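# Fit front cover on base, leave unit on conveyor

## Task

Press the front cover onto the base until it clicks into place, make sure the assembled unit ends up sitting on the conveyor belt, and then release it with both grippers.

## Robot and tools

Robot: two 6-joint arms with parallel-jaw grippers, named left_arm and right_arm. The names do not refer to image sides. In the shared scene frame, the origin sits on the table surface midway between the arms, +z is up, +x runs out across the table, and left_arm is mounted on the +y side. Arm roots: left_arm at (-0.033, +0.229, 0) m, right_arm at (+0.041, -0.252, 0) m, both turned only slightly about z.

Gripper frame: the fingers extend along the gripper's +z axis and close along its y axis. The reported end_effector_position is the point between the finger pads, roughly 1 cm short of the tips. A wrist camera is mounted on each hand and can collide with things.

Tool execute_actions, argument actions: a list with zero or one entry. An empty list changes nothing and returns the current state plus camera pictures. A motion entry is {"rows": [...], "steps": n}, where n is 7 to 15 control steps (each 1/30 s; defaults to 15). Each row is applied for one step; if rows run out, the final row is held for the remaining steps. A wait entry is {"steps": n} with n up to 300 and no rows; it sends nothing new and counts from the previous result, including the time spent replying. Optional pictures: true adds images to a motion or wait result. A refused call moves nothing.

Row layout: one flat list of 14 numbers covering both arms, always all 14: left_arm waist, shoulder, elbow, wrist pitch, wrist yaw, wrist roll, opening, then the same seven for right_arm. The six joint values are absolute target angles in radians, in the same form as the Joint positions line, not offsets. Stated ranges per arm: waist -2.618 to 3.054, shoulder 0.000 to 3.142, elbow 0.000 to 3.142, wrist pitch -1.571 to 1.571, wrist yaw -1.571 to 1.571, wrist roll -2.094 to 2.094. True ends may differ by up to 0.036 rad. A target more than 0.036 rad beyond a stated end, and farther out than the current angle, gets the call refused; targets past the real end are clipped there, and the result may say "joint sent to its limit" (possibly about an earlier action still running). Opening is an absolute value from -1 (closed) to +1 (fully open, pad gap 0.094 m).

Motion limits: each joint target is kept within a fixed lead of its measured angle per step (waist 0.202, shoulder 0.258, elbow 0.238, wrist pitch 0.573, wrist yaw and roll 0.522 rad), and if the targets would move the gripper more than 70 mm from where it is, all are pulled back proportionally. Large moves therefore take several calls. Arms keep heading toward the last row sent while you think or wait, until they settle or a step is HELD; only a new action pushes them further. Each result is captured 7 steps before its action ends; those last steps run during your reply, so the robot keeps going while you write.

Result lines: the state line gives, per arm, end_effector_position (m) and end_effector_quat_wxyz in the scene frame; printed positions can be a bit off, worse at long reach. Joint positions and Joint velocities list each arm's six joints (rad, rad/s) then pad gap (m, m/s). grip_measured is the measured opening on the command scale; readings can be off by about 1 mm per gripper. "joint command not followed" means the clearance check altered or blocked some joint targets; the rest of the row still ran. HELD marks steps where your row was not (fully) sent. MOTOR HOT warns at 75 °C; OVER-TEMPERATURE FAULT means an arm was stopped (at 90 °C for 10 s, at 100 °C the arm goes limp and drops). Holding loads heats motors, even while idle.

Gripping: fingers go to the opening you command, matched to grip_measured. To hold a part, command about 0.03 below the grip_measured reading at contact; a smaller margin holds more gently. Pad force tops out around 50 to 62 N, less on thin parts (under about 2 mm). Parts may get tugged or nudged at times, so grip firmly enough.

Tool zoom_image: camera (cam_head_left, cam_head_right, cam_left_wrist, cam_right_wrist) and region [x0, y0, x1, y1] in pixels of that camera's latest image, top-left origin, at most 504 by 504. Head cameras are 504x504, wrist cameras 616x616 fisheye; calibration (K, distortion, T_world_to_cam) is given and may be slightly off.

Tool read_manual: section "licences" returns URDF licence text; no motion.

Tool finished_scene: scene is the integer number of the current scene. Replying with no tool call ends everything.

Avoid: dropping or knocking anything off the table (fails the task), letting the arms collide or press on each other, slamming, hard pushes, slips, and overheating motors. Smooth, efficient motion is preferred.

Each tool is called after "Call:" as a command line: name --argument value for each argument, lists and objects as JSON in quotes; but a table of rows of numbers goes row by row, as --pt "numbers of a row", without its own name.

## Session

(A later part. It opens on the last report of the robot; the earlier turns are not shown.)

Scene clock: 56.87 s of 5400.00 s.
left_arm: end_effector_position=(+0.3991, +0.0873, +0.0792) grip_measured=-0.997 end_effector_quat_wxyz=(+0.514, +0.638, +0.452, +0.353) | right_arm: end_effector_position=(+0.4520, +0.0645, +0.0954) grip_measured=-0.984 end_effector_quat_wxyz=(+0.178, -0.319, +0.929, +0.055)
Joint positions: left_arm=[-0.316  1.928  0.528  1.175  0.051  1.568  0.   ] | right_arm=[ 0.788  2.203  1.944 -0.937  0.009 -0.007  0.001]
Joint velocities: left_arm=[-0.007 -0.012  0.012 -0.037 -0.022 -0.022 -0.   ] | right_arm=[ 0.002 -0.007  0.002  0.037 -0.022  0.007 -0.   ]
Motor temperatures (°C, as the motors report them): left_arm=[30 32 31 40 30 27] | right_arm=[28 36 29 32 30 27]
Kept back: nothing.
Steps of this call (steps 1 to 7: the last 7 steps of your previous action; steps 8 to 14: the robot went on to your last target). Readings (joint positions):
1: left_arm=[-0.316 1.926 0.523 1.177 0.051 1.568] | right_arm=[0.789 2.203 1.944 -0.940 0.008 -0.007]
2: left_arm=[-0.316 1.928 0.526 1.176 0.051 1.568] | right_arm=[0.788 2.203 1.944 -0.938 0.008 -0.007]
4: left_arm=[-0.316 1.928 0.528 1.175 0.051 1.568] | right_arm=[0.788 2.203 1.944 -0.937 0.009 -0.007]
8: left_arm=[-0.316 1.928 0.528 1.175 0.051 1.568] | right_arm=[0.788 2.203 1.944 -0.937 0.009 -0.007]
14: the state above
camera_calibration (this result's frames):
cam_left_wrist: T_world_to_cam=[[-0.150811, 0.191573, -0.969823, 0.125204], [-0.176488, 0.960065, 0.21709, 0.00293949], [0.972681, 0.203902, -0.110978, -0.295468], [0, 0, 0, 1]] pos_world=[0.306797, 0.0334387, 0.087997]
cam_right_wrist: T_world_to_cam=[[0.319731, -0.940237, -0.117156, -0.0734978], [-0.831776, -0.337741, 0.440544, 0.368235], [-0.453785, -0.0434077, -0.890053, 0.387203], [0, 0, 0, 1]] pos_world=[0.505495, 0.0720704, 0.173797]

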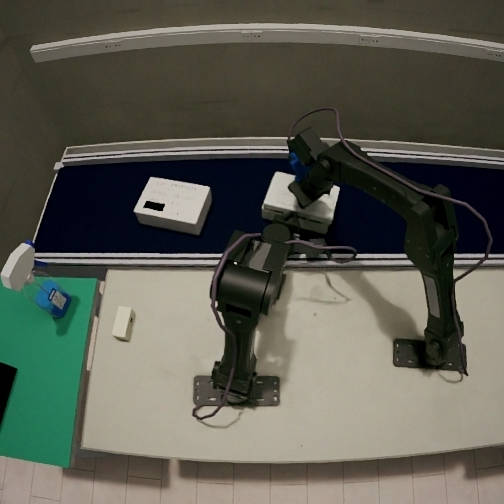

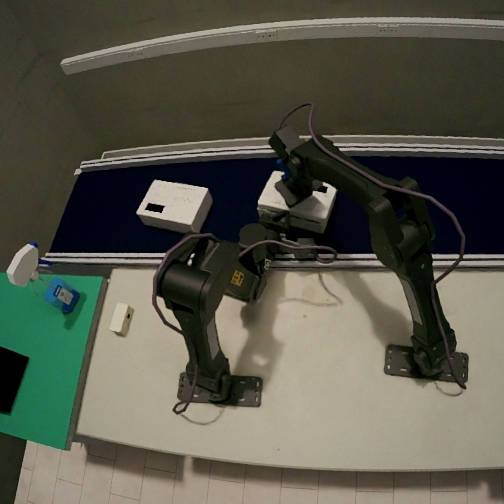

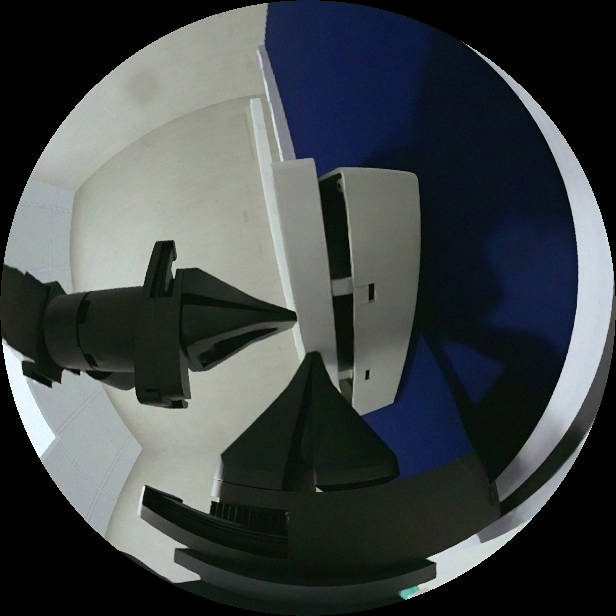

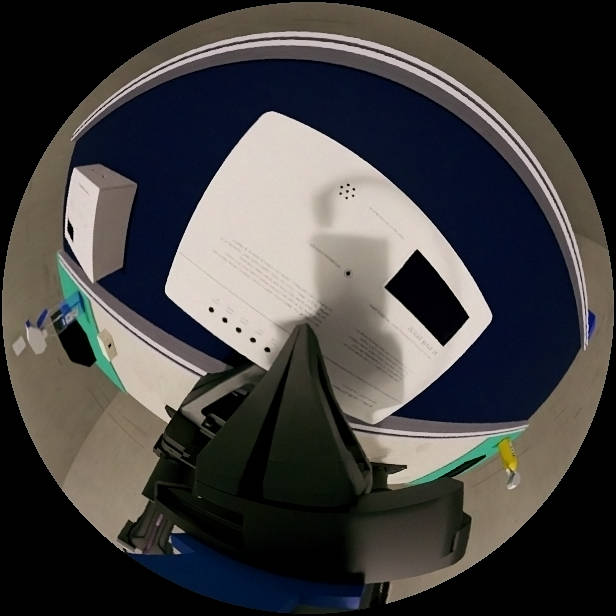

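Call:
execute_actions --actions '[{"rows":[[-0.31,1.9,0.46,1.17,0.06,1.57,-1,0.79,2.3,1.94,-0.93,0,0,-1],[-0.31,1.9,0.46,1.17,0.06,1.57,-1,0.79,2.34,1.94,-0.93,0,0,-1],[-0.31,1.9,0.46,1.17,0.06,1.57,-1,0.79,2.42,1.94,-0.93,0,0,-1]]}]'

Call:
execute_actions --actions '[{"steps":14}]' --pictures true

Call:
zoom_image --camera "cam_left_wrist" --region '[240,140,440,420]'

Scene clock: 57.57 s of 5400.00 s.
left_arm: end_effector_position=(+0.3847, +0.0917, +0.0657) grip_measured=-0.997 end_effector_quat_wxyz=(+0.500, +0.648, +0.460, +0.343) | right_arm: end_effector_position=(+0.4591, +0.0704, +0.0933) grip_measured=-0.984 end_effector_quat_wxyz=(+0.182, -0.319, +0.928, +0.058)
Joint positions: left_arm=[-0.316  1.919  0.475  1.177  0.051  1.568  0.   ] | right_arm=[ 0.788  2.235  1.984 -0.935  0.007 -0.007  0.001]
Joint velocities: left_arm=[-0.007 -0.007  0.012 -0.022  0.007  0.037 -0.001] | right_arm=[ 0.002  0.032  0.046  0.051 -0.066  0.022  0.   ]
Motor temperatures (°C, as the motors report them): left_arm=[30 32 31 40 30 27] | right_arm=[28 36 29 32 30 27]
Steps of this call (steps 1 to 13: the robot went on to your last target; steps 14 to 21: the first 8 steps of this action). Readings (joint positions):
14: left_arm=[-0.316 1.927 0.521 1.178 0.051 1.568] | right_arm=[0.788 2.206 1.945 -0.936 0.009 -0.007]
15: left_arm=[-0.316 1.922 0.508 1.180 0.051 1.568] | right_arm=[0.788 2.212 1.951 -0.938 0.009 -0.007]
17: left_arm=[-0.316 1.919 0.485 1.180 0.051 1.568] | right_arm=[0.788 2.224 1.968 -0.937 0.008 -0.007]
21: the state above

Scene clock: 58.03 s of 5400.00 s.
left_arm: end_effector_position=(+0.3847, +0.0917, +0.0657) grip_measured=-0.997 end_effector_quat_wxyz=(+0.500, +0.648, +0.460, +0.343) | right_arm: end_effector_position=(+0.4595, +0.0708, +0.0934) grip_measured=-0.984 end_effector_quat_wxyz=(+0.183, -0.319, +0.928, +0.058)
Joint positions: left_arm=[-0.316  1.919  0.475  1.177  0.051  1.568  0.   ] | right_arm=[ 0.788  2.237  1.987 -0.935  0.006 -0.007  0.001]
Joint velocities: left_arm=[ 0.007  0.002 -0.022  0.081  0.007 -0.007 -0.   ] | right_arm=[-0.007 -0.017  0.002 -0.007 -0.022 -0.007 -0.002]
Motor temperatures (°C, as the motors report them): left_arm=[30 32 31 40 30 27] | right_arm=[28 36 29 32 30 27]
Kept back: nothing.
Steps of this call (steps 1 to 7: the last 7 steps of your previous action; steps 8 to 14: the robot went on to your last target). Readings (joint positions):
1: left_arm=[-0.316 1.919 0.475 1.177 0.051 1.568] | right_arm=[0.788 2.236 1.985 -0.935 0.006 -0.007]
2: left_arm=[-0.316 1.919 0.475 1.177 0.051 1.568] | right_arm=[0.788 2.236 1.986 -0.935 0.006 -0.007]
4: left_arm=[-0.316 1.919 0.475 1.177 0.051 1.568] | right_arm=[0.788 2.237 1.986 -0.935 0.006 -0.007]
8: left_arm=[-0.316 1.919 0.475 1.177 0.051 1.568] | right_arm=[0.788 2.237 1.987 -0.935 0.006 -0.007]
14: the state above
camera_calibration (this result's frames):
cam_left_wrist: T_world_to_cam=[[-0.18951, 0.203541, -0.96055, 0.122305], [-0.167407, 0.957256, 0.235871, -0.00541697], [0.967502, 0.205503, -0.147335, -0.279643], [0, 0, 0, 1]] pos_world=[0.292827, 0.037759, 0.0775561]
cam_right_wrist: T_world_to_cam=[[0.321605, -0.938816, -0.12327, -0.0705174], [-0.834859, -0.342569, 0.430878, 0.380145], [-0.446744, -0.03566, -0.893951, 0.38571], [0, 0, 0, 1]] pos_world=[0.51236, 0.0777777, 0.172317]

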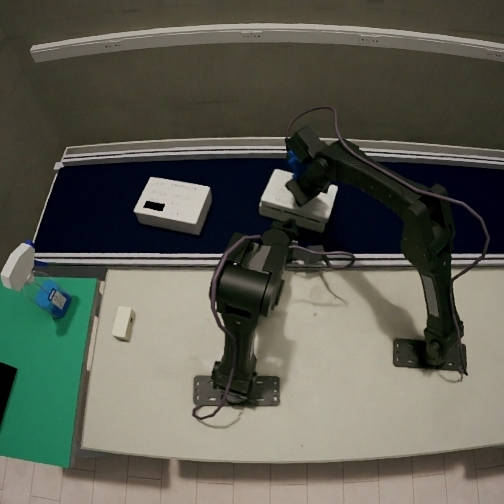

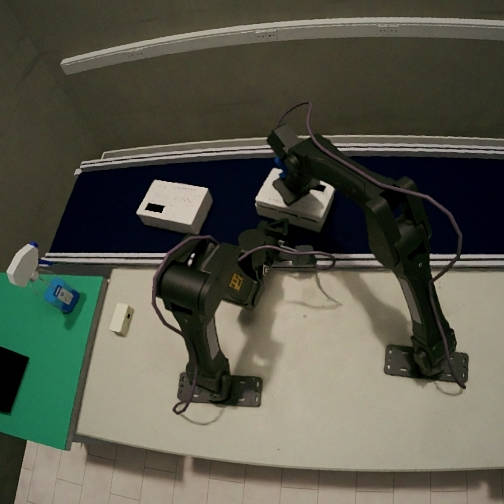

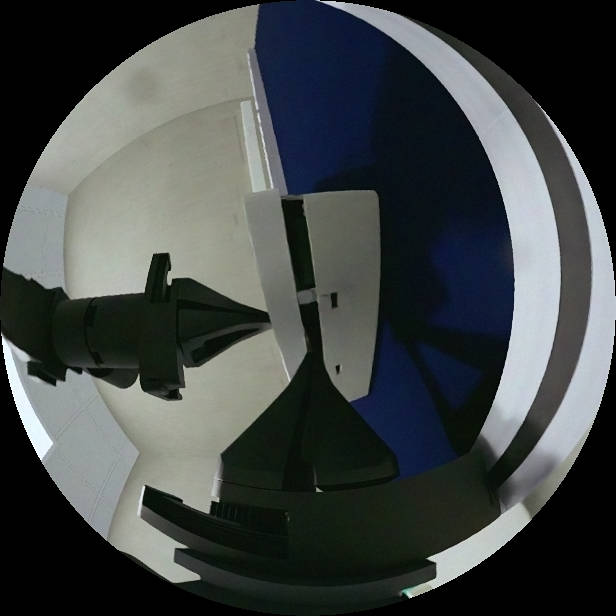

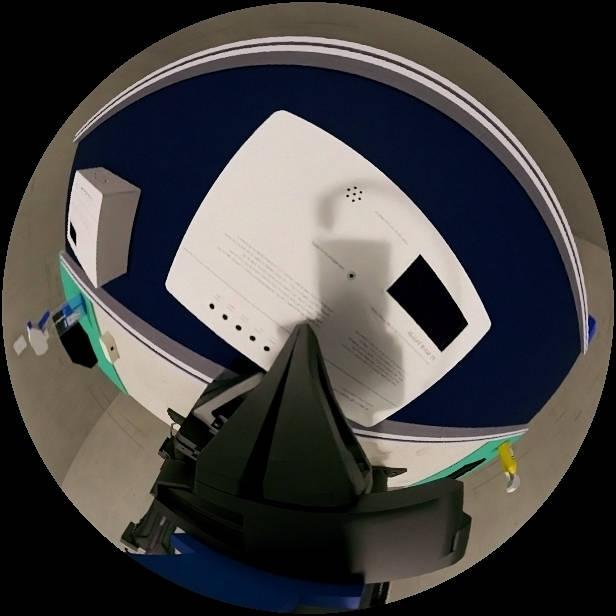

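Region (240, 140, 440, 420) of cam_left_wrist's 616x616 image, scaled by 1.800, with more detail than that image has; it fills the left 360 columns of this view, and the rest is white.

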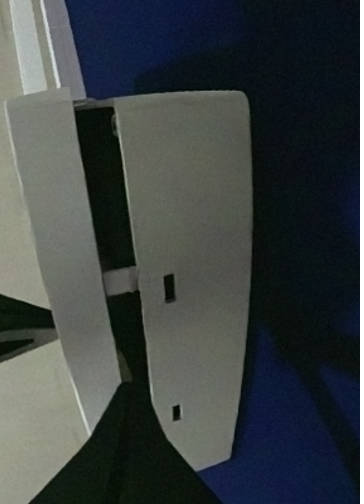

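Call:
execute_actions --actions '[{"rows":[[-0.35,1.89,0.48,1.19,0.06,1.57,-1,0.79,2.31,1.97,-0.93,0,0,-1],[-0.39,1.89,0.49,1.19,0.06,1.57,-1,0.79,2.31,1.97,-0.93,0,0,-1],[-0.42,1.89,0.5,1.18,0.06,1.57,-1,0.79,2.31,1.97,-0.93,0,0,-1]],"steps":10}]'

Call:
execute_actions --actions '[{"rows":[[-0.42,1.93,0.53,1.15,0.06,1.57,-1,0.79,2.31,1.97,-0.93,0,0,-1],[-0.42,1.94,0.55,1.14,0.06,1.57,-1,0.79,2.31,1.97,-0.93,0,0,-1],[-0.42,1.95,0.57,1.13,0.06,1.57,-1,0.79,2.31,1.97,-0.93,0,0,-1],[-0.42,1.965,0.595,1.12,0.06,1.57,-1,0.79,2.31,1.97,-0.93,0,0,-1]]}]'

Call:
execute_actions --actions '[{"steps":14}]' --pictures true

Scene clock: 58.57 s of 5400.00 s.
left_arm: end_effector_position=(+0.3807, +0.0793, +0.0667) grip_measured=-0.997 end_effector_quat_wxyz=(+0.506, +0.654, +0.450, +0.337) | right_arm: end_effector_position=(+0.4602, +0.0714, +0.0947) grip_measured=-0.984 end_effector_quat_wxyz=(+0.184, -0.319, +0.928, +0.059)
Joint positions: left_arm=[-0.347  1.919  0.475  1.181  0.048  1.568  0.   ] | right_arm=[ 0.788  2.237  1.99  -0.934  0.006 -0.007  0.001]
Joint velocities: left_arm=[-0.652  0.012  0.007  0.051  0.022  0.037 -0.   ] | right_arm=[-0.012  0.012  0.002 -0.051 -0.037  0.007 -0.   ]
Motor temperatures (°C, as the motors report them): left_arm=[30 32 31 40 30 27] | right_arm=[28 36 29 32 30 27]
Steps of this call (steps 1 to 13: the robot went on to your last target; steps 14 to 16: the first 3 steps of this action). Readings (joint positions):
14: left_arm=[-0.318 1.919 0.475 1.178 0.051 1.568] | right_arm=[0.788 2.237 1.989 -0.935 0.006 -0.007]
15: left_arm=[-0.328 1.919 0.475 1.180 0.049 1.568] | right_arm=[0.788 2.237 1.990 -0.934 0.006 -0.007]
16: the state above

Scene clock: 59.07 s of 5400.00 s.
left_arm: end_effector_position=(+0.3899, +0.0377, +0.0779) grip_measured=-0.997 end_effector_quat_wxyz=(+0.530, +0.664, +0.417, +0.322) | right_arm: end_effector_position=(+0.4630, +0.0723, +0.0958) grip_measured=-0.984 end_effector_quat_wxyz=(+0.191, -0.318, +0.927, +0.059)
Joint positions: left_arm=[-0.422  1.948  0.569  1.146  0.057  1.569  0.   ] | right_arm=[ 0.787  2.237  1.99  -0.922  0.01  -0.007  0.001]
Joint velocities: left_arm=[-0.027 -0.007 -0.017 -0.037  0.007 -0.066  0.   ] | right_arm=[-0.022  0.002 -0.002  0.051  0.007  0.007  0.001]
Motor temperatures (°C, as the motors report them): left_arm=[30 32 31 40 30 27] | right_arm=[28 36 29 32 30 27]
Steps of this call (steps 1 to 7: the last 7 steps of your previous action; steps 8 to 15: the first 8 steps of this action). Readings (joint positions):
8: left_arm=[-0.422 1.919 0.479 1.178 0.057 1.568] | right_arm=[0.788 2.237 1.990 -0.934 0.006 -0.007]
9: left_arm=[-0.422 1.920 0.490 1.170 0.057 1.568] | right_arm=[0.788 2.237 1.990 -0.934 0.006 -0.007]
11: left_arm=[-0.422 1.932 0.528 1.158 0.057 1.568] | right_arm=[0.788 2.237 1.990 -0.934 0.006 -0.007]
15: the state above

Scene clock: 59.53 s of 5400.00 s.
left_arm: end_effector_position=(+0.3895, +0.0378, +0.0760) grip_measured=-0.997 end_effector_quat_wxyz=(+0.528, +0.666, +0.419, +0.320) | right_arm: end_effector_position=(+0.4630, +0.0722, +0.0958) grip_measured=-0.984 end_effector_quat_wxyz=(+0.191, -0.318, +0.927, +0.059)
Joint positions: left_arm=[-0.422  1.948  0.569  1.138  0.057  1.569  0.   ] | right_arm=[ 0.787  2.237  1.99  -0.922  0.01  -0.007  0.001]
Joint velocities: left_arm=[-0.007  0.012 -0.012  0.051  0.022 -0.022  0.001] | right_arm=[ 0.002  0.022  0.007 -0.022 -0.037  0.007 -0.001]
Motor temperatures (°C, as the motors report them): left_arm=[30 32 31 40 30 27] | right_arm=[28 36 29 32 30 27]
Kept back: nothing.
Steps of this call (steps 1 to 7: the last 7 steps of your previous action; steps 8 to 14: the robot went on to your last target). Readings (joint positions):
1: left_arm=[-0.422 1.948 0.569 1.145 0.057 1.569] | right_arm=[0.787 2.237 1.990 -0.922 0.010 -0.007]
2: left_arm=[-0.422 1.948 0.569 1.144 0.057 1.569] | right_arm=[0.787 2.237 1.990 -0.922 0.010 -0.007]
4: left_arm=[-0.422 1.948 0.569 1.142 0.057 1.569] | right_arm=[0.787 2.237 1.990 -0.922 0.010 -0.007]
8: left_arm=[-0.422 1.948 0.569 1.139 0.057 1.569] | right_arm=[0.787 2.237 1.990 -0.922 0.010 -0.007]
14: the state above
camera_calibration (this result's frames):
cam_left_wrist: T_world_to_cam=[[-0.142421, 0.212212, -0.96679, 0.125806], [-0.0652054, 0.972613, 0.223096, 0.00513569], [0.987656, 0.0948134, -0.124683, -0.277016], [0, 0, 0, 1]] pos_world=[0.291849, -0.00542773, 0.0859429]
cam_right_wrist: T_world_to_cam=[[0.321433, -0.93861, -0.125269, -0.0697806], [-0.841642, -0.343806, 0.416456, 0.387113], [-0.433958, -0.0284313, -0.900484, 0.383603], [0, 0, 0, 1]] pos_world=[0.514708, 0.0785014, 0.175472]

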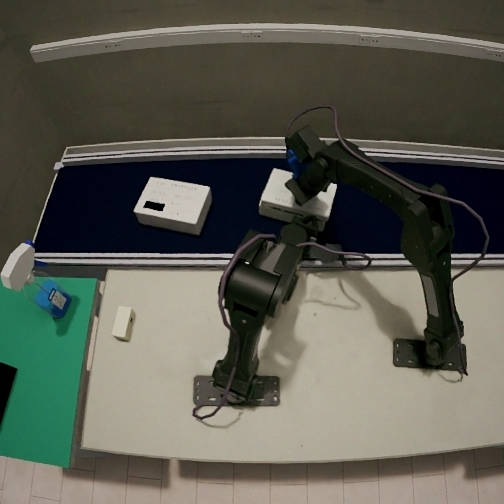

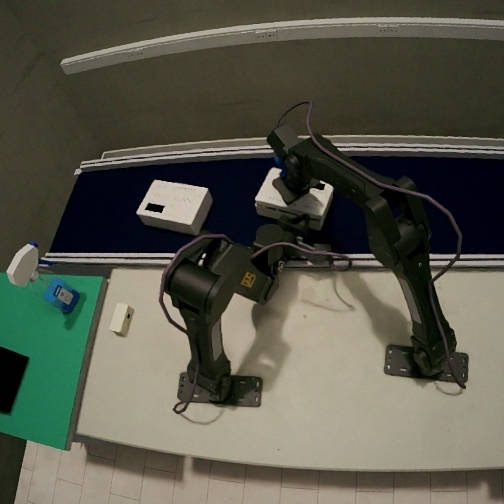

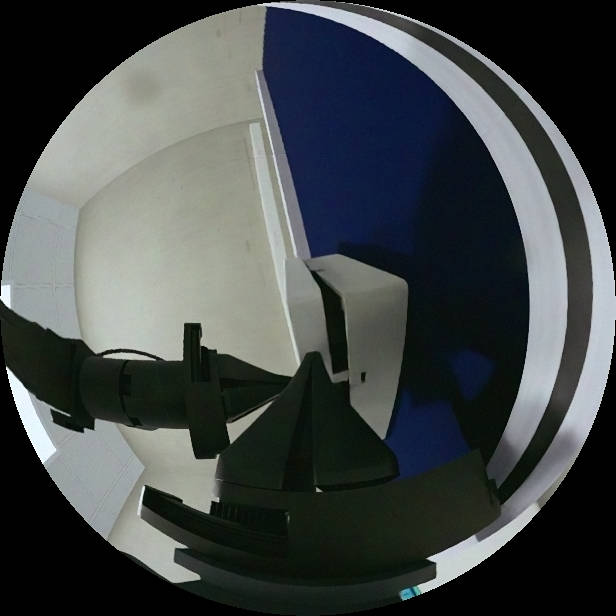

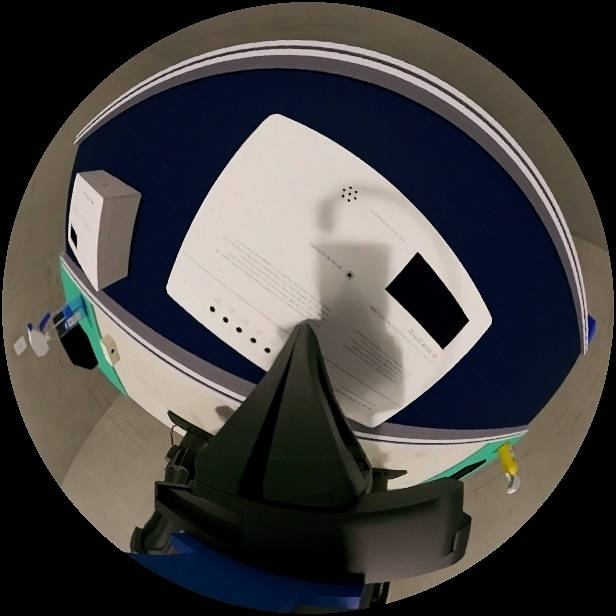

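Call:
zoom_image --camera "cam_left_wrist" --region '[270,240,430,420]'

Call:
execute_actions --actions '[{"rows":[[-0.42,1.9,0.48,1.19,0.06,1.57,-1,0.79,2.36,1.95,-0.93,0,0,-1],[-0.42,1.88,0.46,1.2,0.06,1.57,-1,0.79,2.45,1.93,-0.95,0,0,-1]]}]'

Call:
execute_actions --actions '[{"steps":14}]' --pictures true

Call:
zoom_image --camera "cam_left_wrist" --region '[250,200,430,420]'

Region (270, 240, 430, 420) of cam_left_wrist's 616x616 image, scaled by 2.800, with more detail than that image has.

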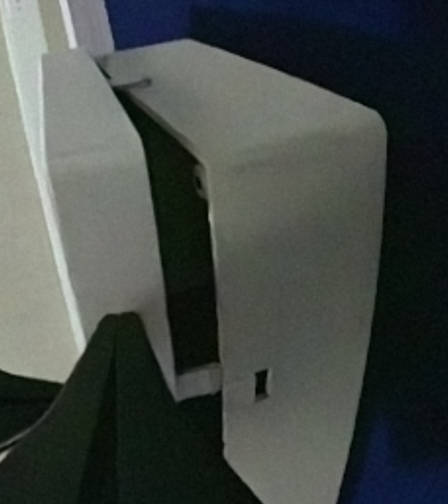

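Scene clock: 60.20 s of 5400.00 s.
left_arm: end_effector_position=(+0.3685, +0.0469, +0.0749) grip_measured=-0.997 end_effector_quat_wxyz=(+0.527, +0.666, +0.419, +0.320) | right_arm: end_effector_position=(+0.4630, +0.0722, +0.0937) grip_measured=-0.984 end_effector_quat_wxyz=(+0.189, -0.318, +0.927, +0.058)
Joint positions: left_arm=[-0.422  1.902  0.474  1.185  0.057  1.569  0.   ] | right_arm=[ 0.787  2.241  1.99  -0.922  0.01  -0.007  0.001]
Joint velocities: left_arm=[ 0.002 -0.012 -0.002  0.139 -0.037  0.022 -0.001] | right_arm=[-0.002 -0.012 -0.002  0.007  0.051 -0.022 -0.001]
Motor temperatures (°C, as the motors report them): left_arm=[30 32 31 40 30 27] | right_arm=[28 36 29 32 30 27]
Steps of this call (steps 1 to 12: the robot went on to your last target; steps 13 to 20: the first 8 steps of this action). Readings (joint positions):
13: left_arm=[-0.422 1.944 0.561 1.146 0.057 1.569] | right_arm=[0.787 2.241 1.990 -0.922 0.010 -0.007]
14: left_arm=[-0.422 1.932 0.537 1.159 0.057 1.569] | right_arm=[0.787 2.241 1.990 -0.922 0.010 -0.007]
16: left_arm=[-0.422 1.907 0.490 1.174 0.057 1.569] | right_arm=[0.787 2.241 1.990 -0.922 0.010 -0.007]
20: the state above

Scene clock: 60.67 s of 5400.00 s.
left_arm: end_effector_position=(+0.3692, +0.0465, +0.0783) grip_measured=-0.997 end_effector_quat_wxyz=(+0.532, +0.663, +0.416, +0.323) | right_arm: end_effector_position=(+0.4630, +0.0722, +0.0937) grip_measured=-0.984 end_effector_quat_wxyz=(+0.189, -0.318, +0.927, +0.058)
Joint positions: left_arm=[-0.422  1.902  0.474  1.199  0.057  1.569  0.   ] | right_arm=[ 0.787  2.241  1.99  -0.922  0.01  -0.007  0.001]
Joint velocities: left_arm=[-0.007  0.002  0.007 -0.022  0.007  0.007 -0.   ] | right_arm=[-0.007  0.002 -0.012  0.022  0.007  0.037  0.001]
Motor temperatures (°C, as the motors report them): left_arm=[30 32 31 40 30 27] | right_arm=[28 35 29 32 30 27]
Kept back: nothing.
Steps of this call (steps 1 to 7: the last 7 steps of your previous action; steps 8 to 14: the robot went on to your last target). Readings (joint positions):
1: left_arm=[-0.422 1.902 0.474 1.189 0.057 1.569] | right_arm=[0.787 2.241 1.990 -0.922 0.010 -0.007]
2: left_arm=[-0.422 1.902 0.474 1.191 0.057 1.569] | right_arm=[0.787 2.241 1.990 -0.922 0.010 -0.007]
4: left_arm=[-0.422 1.902 0.474 1.195 0.057 1.569] | right_arm=[0.787 2.241 1.990 -0.922 0.010 -0.007]
8: left_arm=[-0.422 1.902 0.474 1.198 0.057 1.569] | right_arm=[0.787 2.241 1.990 -0.922 0.010 -0.007]
14: the state above
camera_calibration (this result's frames):
cam_left_wrist: T_world_to_cam=[[-0.131224, 0.207399, -0.969415, 0.119603], [-0.0677532, 0.973708, 0.217489, -0.00381664], [0.989035, 0.0942208, -0.113722, -0.258931], [0, 0, 0, 1]] pos_world=[0.271528, 0.00330747, 0.0873286]
cam_right_wrist: T_world_to_cam=[[0.320944, -0.938982, -0.123724, -0.0700049], [-0.840519, -0.342592, 0.419713, 0.387084], [-0.43649, -0.0307115, -0.899185, 0.382927], [0, 0, 0, 1]] pos_world=[0.514963, 0.0786388, 0.173197]

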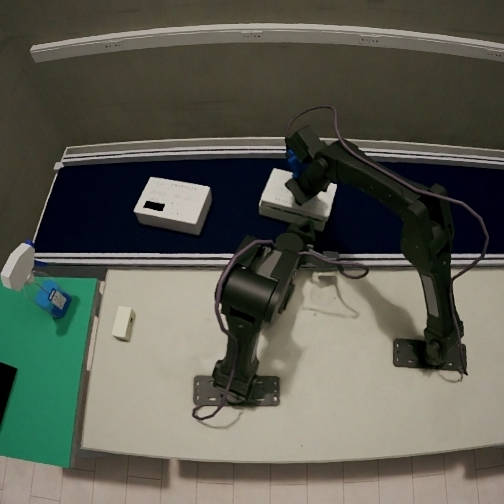

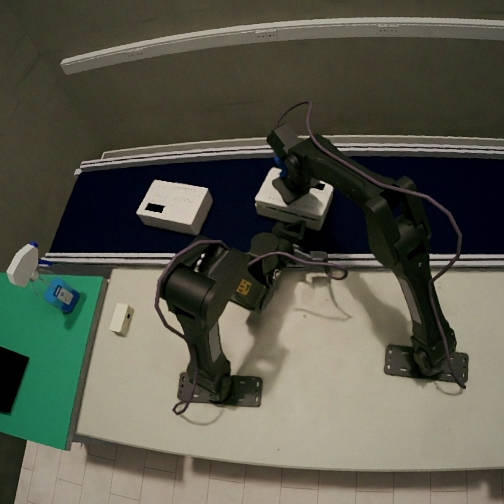

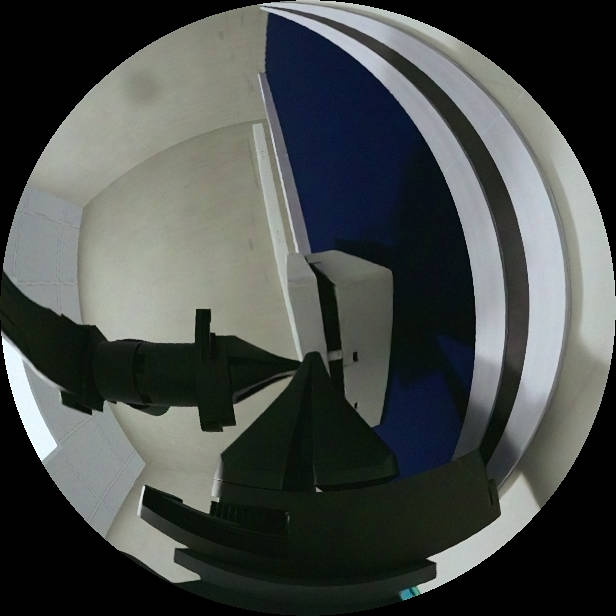

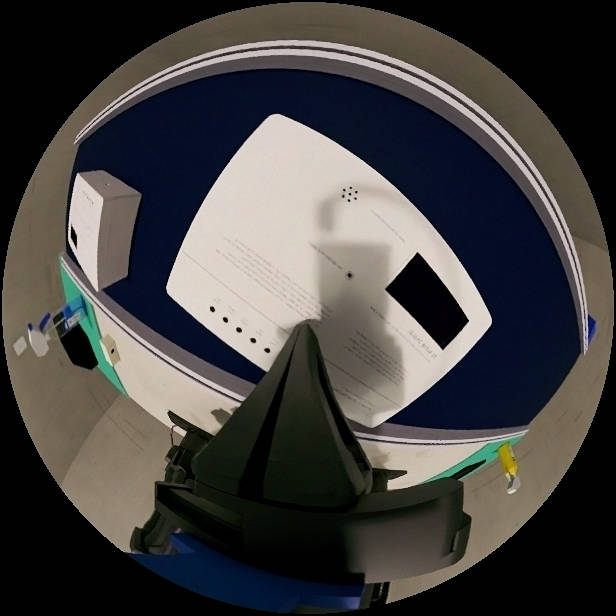

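Region (250, 200, 430, 420) of cam_left_wrist's 616x616 image, scaled by 2.291, with more detail than that image has; it fills the left 412 columns of this view, and the rest is white.

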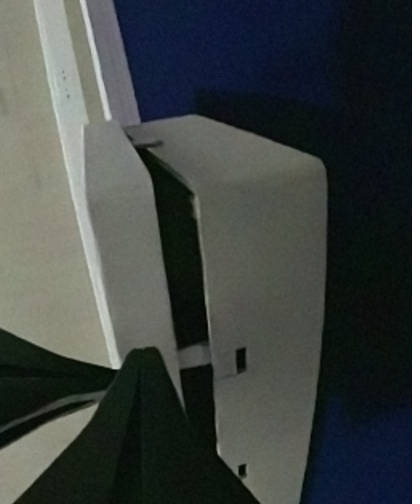

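Call:
execute_actions --actions '[{"rows":[[-0.36,1.9,0.5,1.19,0.03,1.57,-0.35,0.6,2.05,1.9,-0.8,0,0,-1]]}]'

Call:
execute_actions --actions '[{"rows":[[-0.36,1.94,0.55,1.15,0.03,1.57,-0.35,0.5,2.15,1.9,-0.75,0,0,-1],[-0.36,1.96,0.59,1.13,0.03,1.57,-0.35,0.42,2.15,1.9,-0.75,-0.2,0,-1]]}]'

Call:
execute_actions --actions '[{"steps":14}]' --pictures true

Scene clock: 61.43 s of 5400.00 s.
left_arm: end_effector_position=(+0.3806, +0.0737, +0.0783) grip_measured=-0.352 end_effector_quat_wxyz=(+0.518, +0.647, +0.440, +0.344) | right_arm: end_effector_position=(+0.5115, -0.0110, +0.1419) grip_measured=-0.984 end_effector_quat_wxyz=(+0.250, -0.229, +0.939, +0.060)
Joint positions: left_arm=[-0.363  1.902  0.474  1.2    0.039  1.569  0.03 ] | right_arm=[ 0.601  2.1    1.904 -0.854 -0.002 -0.007  0.001]
Joint velocities: left_arm=[-0.017 -0.002  0.002 -0.051  0.066 -0.007  0.001] | right_arm=[-0.711 -0.442 -0.002  0.3    0.095  0.007  0.001]
Motor temperatures (°C, as the motors report them): left_arm=[30 32 31 40 30 27] | right_arm=[28 36 29 32 30 27]
Steps of this call (steps 1 to 15: the robot went on to your last target; steps 16 to 23: the first 8 steps of this action). Readings (joint positions):
16: left_arm=[-0.417 1.902 0.474 1.200 0.057 1.569] | right_arm=[0.779 2.225 1.981 -0.910 0.006 -0.007]
17: left_arm=[-0.405 1.902 0.474 1.200 0.057 1.569] | right_arm=[0.767 2.207 1.958 -0.898 -0.000 -0.007]
19: left_arm=[-0.378 1.902 0.474 1.200 0.049 1.569] | right_arm=[0.720 2.170 1.925 -0.888 -0.005 -0.007]
23: the state above

Scene clock: 61.93 s of 5400.00 s.
left_arm: end_effector_position=(+0.4028, +0.0658, +0.0826) grip_measured=-0.352 end_effector_quat_wxyz=(+0.522, +0.644, +0.438, +0.347) | right_arm: end_effector_position=(+0.5584, -0.0797, +0.1183) grip_measured=-0.984 end_effector_quat_wxyz=(+0.251, -0.153, +0.950, +0.104)
Joint positions: left_arm=[-0.363  1.945  0.57   1.16   0.039  1.569  0.03 ] | right_arm=[ 0.403  2.164  1.898 -0.772 -0.146 -0.007  0.001]
Joint velocities: left_arm=[ 0.007 -0.027 -0.012 -0.066 -0.022 -0.022 -0.   ] | right_arm=[-0.525  0.188 -0.09   0.007 -0.081 -0.051  0.   ]
Motor temperatures (°C, as the motors report them): left_arm=[30 32 31 40 30 27] | right_arm=[28 36 29 32 30 27]
Steps of this call (steps 1 to 7: the last 7 steps of your previous action; steps 8 to 15: the first 8 steps of this action). Readings (joint positions):
8: left_arm=[-0.363 1.904 0.482 1.195 0.039 1.569] | right_arm=[0.580 2.072 1.903 -0.814 0.003 -0.007]
9: left_arm=[-0.363 1.915 0.502 1.184 0.039 1.569] | right_arm=[0.568 2.080 1.903 -0.798 -0.035 -0.007]
11: left_arm=[-0.363 1.940 0.551 1.169 0.039 1.569] | right_arm=[0.515 2.111 1.903 -0.779 -0.104 -0.007]
15: the state above

Scene clock: 62.40 s of 5400.00 s.
left_arm: end_effector_position=(+0.4022, +0.0660, +0.0796) grip_measured=-0.352 end_effector_quat_wxyz=(+0.518, +0.647, +0.440, +0.345) | right_arm: end_effector_position=(+0.5519, -0.0625, +0.1142) grip_measured=-0.984 end_effector_quat_wxyz=(+0.243, -0.167, +0.947, +0.127)
Joint positions: left_arm=[-0.363  1.945  0.57   1.148  0.039  1.569  0.03 ] | right_arm=[ 0.423  2.171  1.892 -0.767 -0.188 -0.007  0.001]
Joint velocities: left_arm=[ 0.002 -0.012  0.002  0.051  0.037  0.037  0.   ] | right_arm=[-0.007 -0.002 -0.002 -0.007 -0.051  0.022 -0.001]
Motor temperatures (°C, as the motors report them): left_arm=[30 32 31 40 30 27] | right_arm=[28 36 29 32 30 27]
Kept back: nothing.
Steps of this call (steps 1 to 7: the last 7 steps of your previous action; steps 8 to 14: the robot went on to your last target). Readings (joint positions):
1: left_arm=[-0.363 1.945 0.570 1.156 0.039 1.569] | right_arm=[0.389 2.169 1.895 -0.772 -0.149 -0.007]
2: left_arm=[-0.363 1.945 0.570 1.154 0.039 1.569] | right_arm=[0.382 2.171 1.892 -0.772 -0.151 -0.007]
4: left_arm=[-0.363 1.945 0.570 1.151 0.039 1.569] | right_arm=[0.385 2.171 1.892 -0.771 -0.159 -0.007]
8: left_arm=[-0.363 1.945 0.570 1.149 0.039 1.569] | right_arm=[0.411 2.171 1.892 -0.767 -0.177 -0.007]
14: the state above
camera_calibration (this result's frames):
cam_left_wrist: T_world_to_cam=[[-0.145136, 0.200272, -0.968931, 0.127218], [-0.142804, 0.964806, 0.22081, 0.00969268], [0.979052, 0.170415, -0.111429, -0.294361], [0, 0, 0, 1]] pos_world=[0.308043, 0.0153337, 0.0883252]
cam_right_wrist: T_world_to_cam=[[0.067126, -0.943732, -0.323828, -0.0597558], [-0.924997, -0.180522, 0.334354, 0.473488], [-0.373998, 0.277096, -0.885067, 0.419191], [0, 0, 0, 1]] pos_world=[0.598763, -0.0870747, 0.193349]

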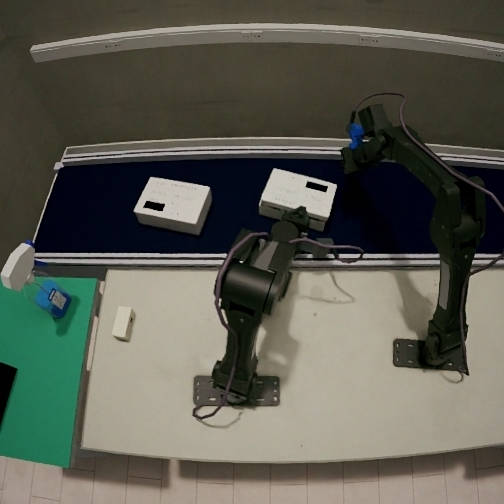

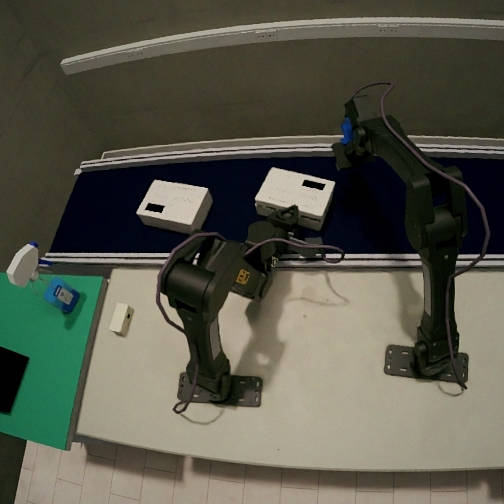

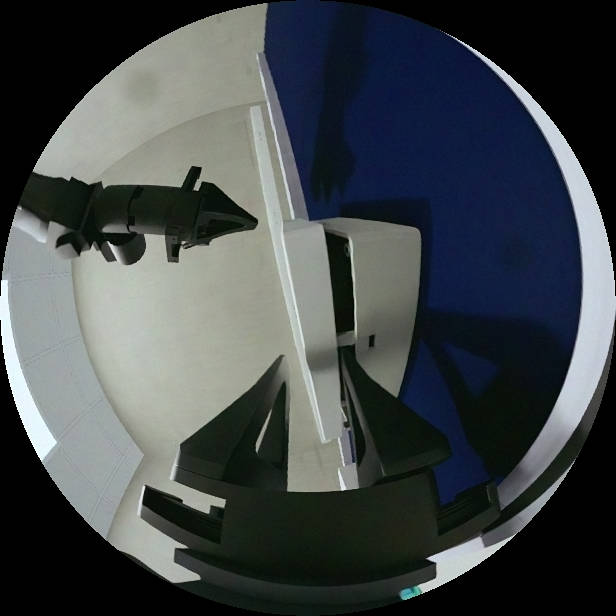

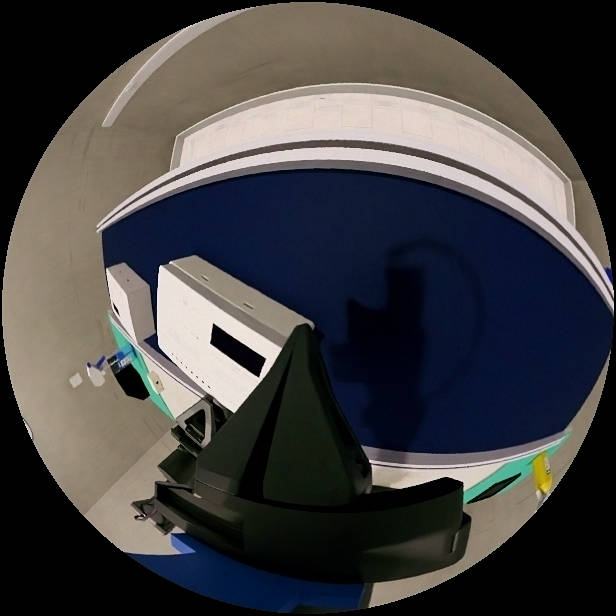

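Advance slightly, close, lift, shift left.

Call:
execute_actions --actions '[{"rows":[[-0.36,1.97,0.615,1.13,0.03,1.57,-0.35,0.3,2.15,1.9,-0.75,-0.3,0,-1],[-0.36,1.97,0.615,1.13,0.03,1.57,-0.35,0.3,2.15,1.9,-0.75,-0.3,0,-1],[-0.36,1.97,0.615,1.13,0.03,1.57,-0.35,0.3,2.15,1.9,-0.75,-0.3,0,-1],[-0.36,1.97,0.615,1.13,0.03,1.57,-0.35,0.3,2.15,1.9,-0.75,-0.3,0,-1],[-0.36,1.97,0.615,1.13,0.03,1.57,-0.6,0.3,2.15,1.9,-0.75,-0.3,0,-1]],"steps":12}]'

Call:
execute_actions --actions '[{"rows":[[-0.36,1.96,0.615,1.16,0.03,1.57,-0.6,0.3,2.15,1.9,-0.75,-0.3,0,-1],[-0.36,1.95,0.615,1.19,0.03,1.57,-0.6,0.3,2.15,1.9,-0.75,-0.3,0,-1],[-0.36,1.95,0.615,1.22,0.03,1.57,-0.6,0.3,2.15,1.9,-0.75,-0.3,0,-1],[-0.36,1.95,0.615,1.22,0.03,1.57,-0.6,0.3,2.15,1.9,-0.75,-0.3,0,-1],[-0.36,1.95,0.615,1.22,0.03,1.57,-0.6,0.3,2.15,1.9,-0.75,-0.3,0,-1],[-0.36,1.95,0.615,1.22,0.03,1.57,-0.6,0.3,2.15,1.9,-0.75,-0.3,0,-1],[-0.36,1.95,0.615,1.22,0.03,1.57,-0.6,0.3,2.15,1.9,-0.75,-0.3,0,-1],[-0.36,1.95,0.615,1.22,0.03,1.57,-0.6,0.3,2.15,1.9,-0.75,-0.3,0,-1],[-0.34,1.95,0.615,1.22,0.03,1.57,-0.6,0.3,2.15,1.9,-0.75,-0.3,0,-1]]}]'

Call:
execute_actions --actions '[{"steps":16}]' --pictures true

Call:
zoom_image --camera "cam_right_wrist" --region '[100,200,340,440]'

Scene clock: 63.27 s of 5400.00 s.
left_arm: end_effector_position=(+0.4065, +0.0644, +0.0807) grip_measured=-0.487 end_effector_quat_wxyz=(+0.520, +0.646, +0.440, +0.346) | right_arm: end_effector_position=(+0.5630, -0.0972, +0.1169) grip_measured=-0.984 end_effector_quat_wxyz=(+0.244, -0.133, +0.949, +0.151)
Joint positions: left_arm=[-0.363  1.955  0.589  1.143  0.039  1.569  0.024] | right_arm=[ 0.332  2.171  1.892 -0.766 -0.263 -0.007  0.001]
Joint velocities: left_arm=[-0.002  0.022  0.002 -0.095 -0.022  0.051 -0.223] | right_arm=[-0.681 -0.012 -0.007  0.007 -0.154  0.037 -0.002]
Motor temperatures (°C, as the motors report them): left_arm=[30 32 31 40 30 27] | right_arm=[28 36 29 32 30 27]
Steps of this call (steps 1 to 21: the robot went on to your last target; steps 22 to 26: the first 5 steps of this action). Readings (joint positions):
22: left_arm=[-0.363 1.946 0.572 1.146 0.039 1.569] | right_arm=[0.414 2.171 1.892 -0.767 -0.209 -0.007]
23: left_arm=[-0.363 1.949 0.579 1.146 0.039 1.569] | right_arm=[0.401 2.171 1.892 -0.767 -0.232 -0.007]
25: left_arm=[-0.363 1.954 0.588 1.144 0.039 1.569] | right_arm=[0.356 2.171 1.892 -0.766 -0.258 -0.007]
26: the state above

Scene clock: 63.77 s of 5400.00 s.
left_arm: end_effector_position=(+0.4088, +0.0636, +0.0916) grip_measured=-0.598 end_effector_quat_wxyz=(+0.534, +0.634, +0.431, +0.356) | right_arm: end_effector_position=(+0.5666, -0.1107, +0.1179) grip_measured=-0.984 end_effector_quat_wxyz=(+0.245, -0.120, +0.949, +0.158)
Joint positions: left_arm=[-0.363  1.957  0.589  1.192  0.039  1.569  0.019] | right_arm=[ 0.299  2.171  1.892 -0.766 -0.287 -0.007  0.001]
Joint velocities: left_arm=[ 0.007 -0.007 -0.002  0.125 -0.051  0.037 -0.   ] | right_arm=[-0.007 -0.007  0.007 -0.066 -0.007 -0.051  0.   ]
Motor temperatures (°C, as the motors report them): left_arm=[30 32 31 40 30 27] | right_arm=[28 36 29 32 30 27]
Steps of this call (steps 1 to 7: the last 7 steps of your previous action; steps 8 to 15: the first 8 steps of this action). Readings (joint positions):
8: left_arm=[-0.363 1.957 0.589 1.138 0.039 1.569] | right_arm=[0.282 2.171 1.892 -0.766 -0.275 -0.007]
9: left_arm=[-0.363 1.957 0.589 1.142 0.039 1.569] | right_arm=[0.286 2.171 1.892 -0.766 -0.277 -0.007]
11: left_arm=[-0.363 1.957 0.589 1.162 0.039 1.569] | right_arm=[0.294 2.171 1.892 -0.766 -0.282 -0.007]
15: the state above

Scene clock: 64.30 s of 5400.00 s.
left_arm: end_effector_position=(+0.4112, +0.0681, +0.0957) grip_measured=-0.598 end_effector_quat_wxyz=(+0.538, +0.627, +0.431, +0.363) | right_arm: end_effector_position=(+0.5665, -0.1106, +0.1179) grip_measured=-0.984 end_effector_quat_wxyz=(+0.245, -0.120, +0.949, +0.159)
Joint positions: left_arm=[-0.352  1.957  0.589  1.209  0.039  1.569  0.019] | right_arm=[ 0.299  2.171  1.892 -0.766 -0.288 -0.007  0.001]
Joint velocities: left_arm=[-0.007 -0.022 -0.007  0.007 -0.022  0.051 -0.   ] | right_arm=[-0.007 -0.007 -0.007 -0.007  0.037 -0.051 -0.   ]
Motor temperatures (°C, as the motors report them): left_arm=[30 32 31 40 30 27] | right_arm=[28 36 30 32 30 27]
Kept back: nothing.
Steps of this call (steps 1 to 7: the last 7 steps of your previous action; steps 8 to 16: the robot went on to your last target). Readings (joint positions):
1: left_arm=[-0.362 1.957 0.589 1.196 0.039 1.569] | right_arm=[0.299 2.171 1.892 -0.766 -0.287 -0.007]
2: left_arm=[-0.360 1.957 0.589 1.199 0.039 1.569] | right_arm=[0.299 2.171 1.892 -0.766 -0.287 -0.007]
4: left_arm=[-0.355 1.957 0.589 1.203 0.039 1.569] | right_arm=[0.299 2.171 1.892 -0.766 -0.288 -0.007]
8: left_arm=[-0.352 1.957 0.589 1.207 0.039 1.569] | right_arm=[0.299 2.171 1.892 -0.766 -0.288 -0.007]
16: the state above
camera_calibration (this result's frames):
cam_left_wrist: T_world_to_cam=[[-0.0847513, 0.176892, -0.980575, 0.12161], [-0.166242, 0.967811, 0.188958, 0.0178595], [0.982436, 0.179027, -0.0526165, -0.309359], [0, 0, 0, 1]] pos_world=[0.317201, 0.016587, 0.0995956]
cam_right_wrist: T_world_to_cam=[[-0.00888888, -0.915488, -0.402246, -0.0494865], [-0.930428, -0.13981, 0.338759, 0.484207], [-0.366368, 0.377272, -0.850553, 0.443908], [0, 0, 0, 1]] pos_world=[0.612714, -0.145081, 0.193632]

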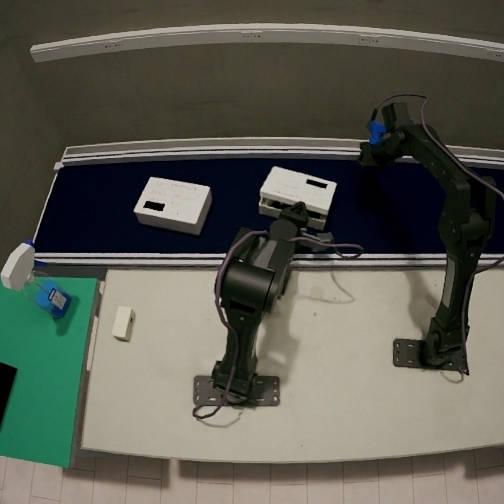

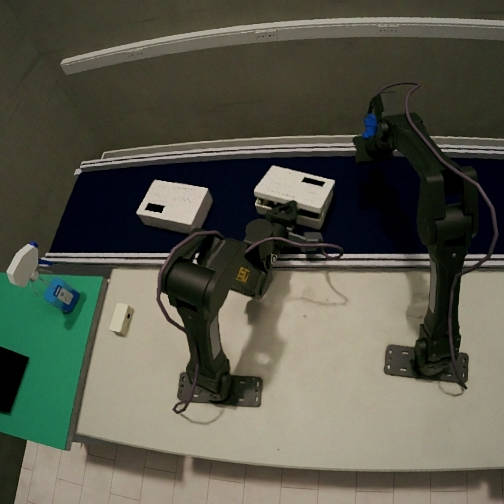

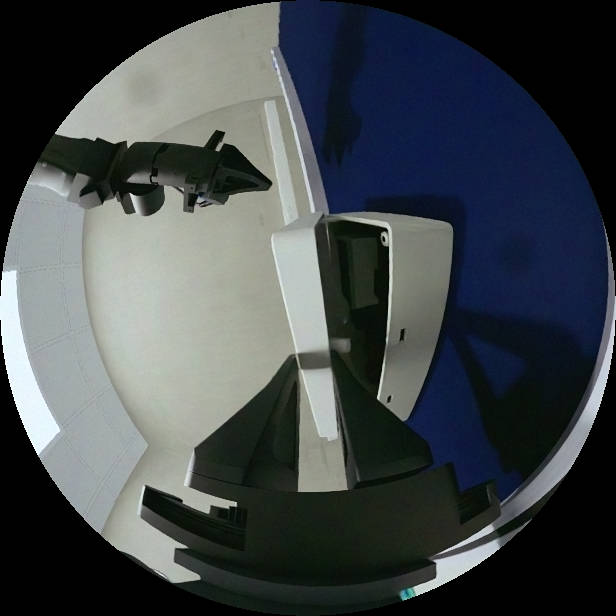

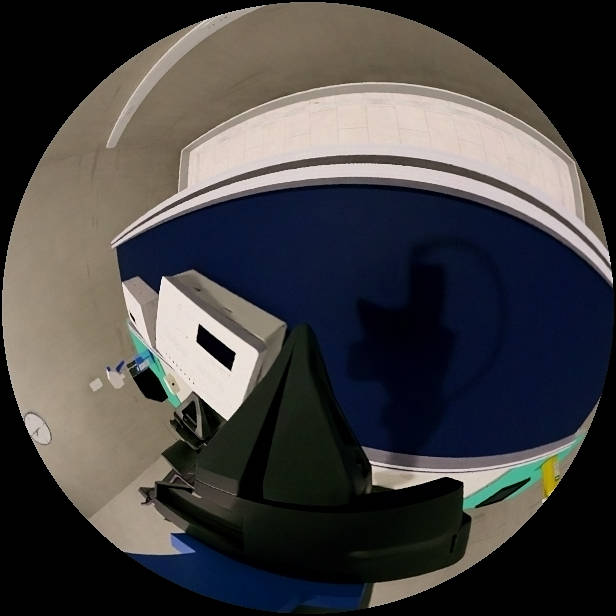

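Region (100, 200, 340, 440) of cam_right_wrist's 616x616 image, scaled by 2.100, with more detail than that image has.

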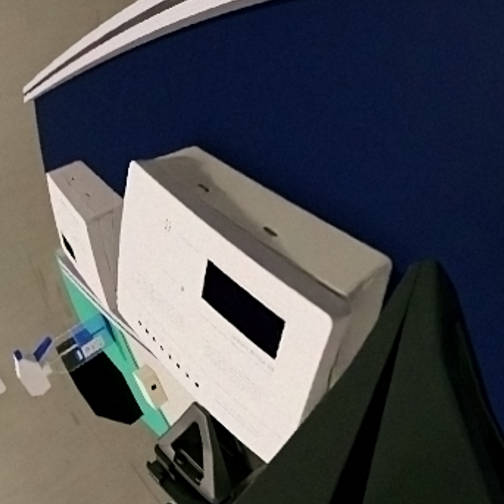

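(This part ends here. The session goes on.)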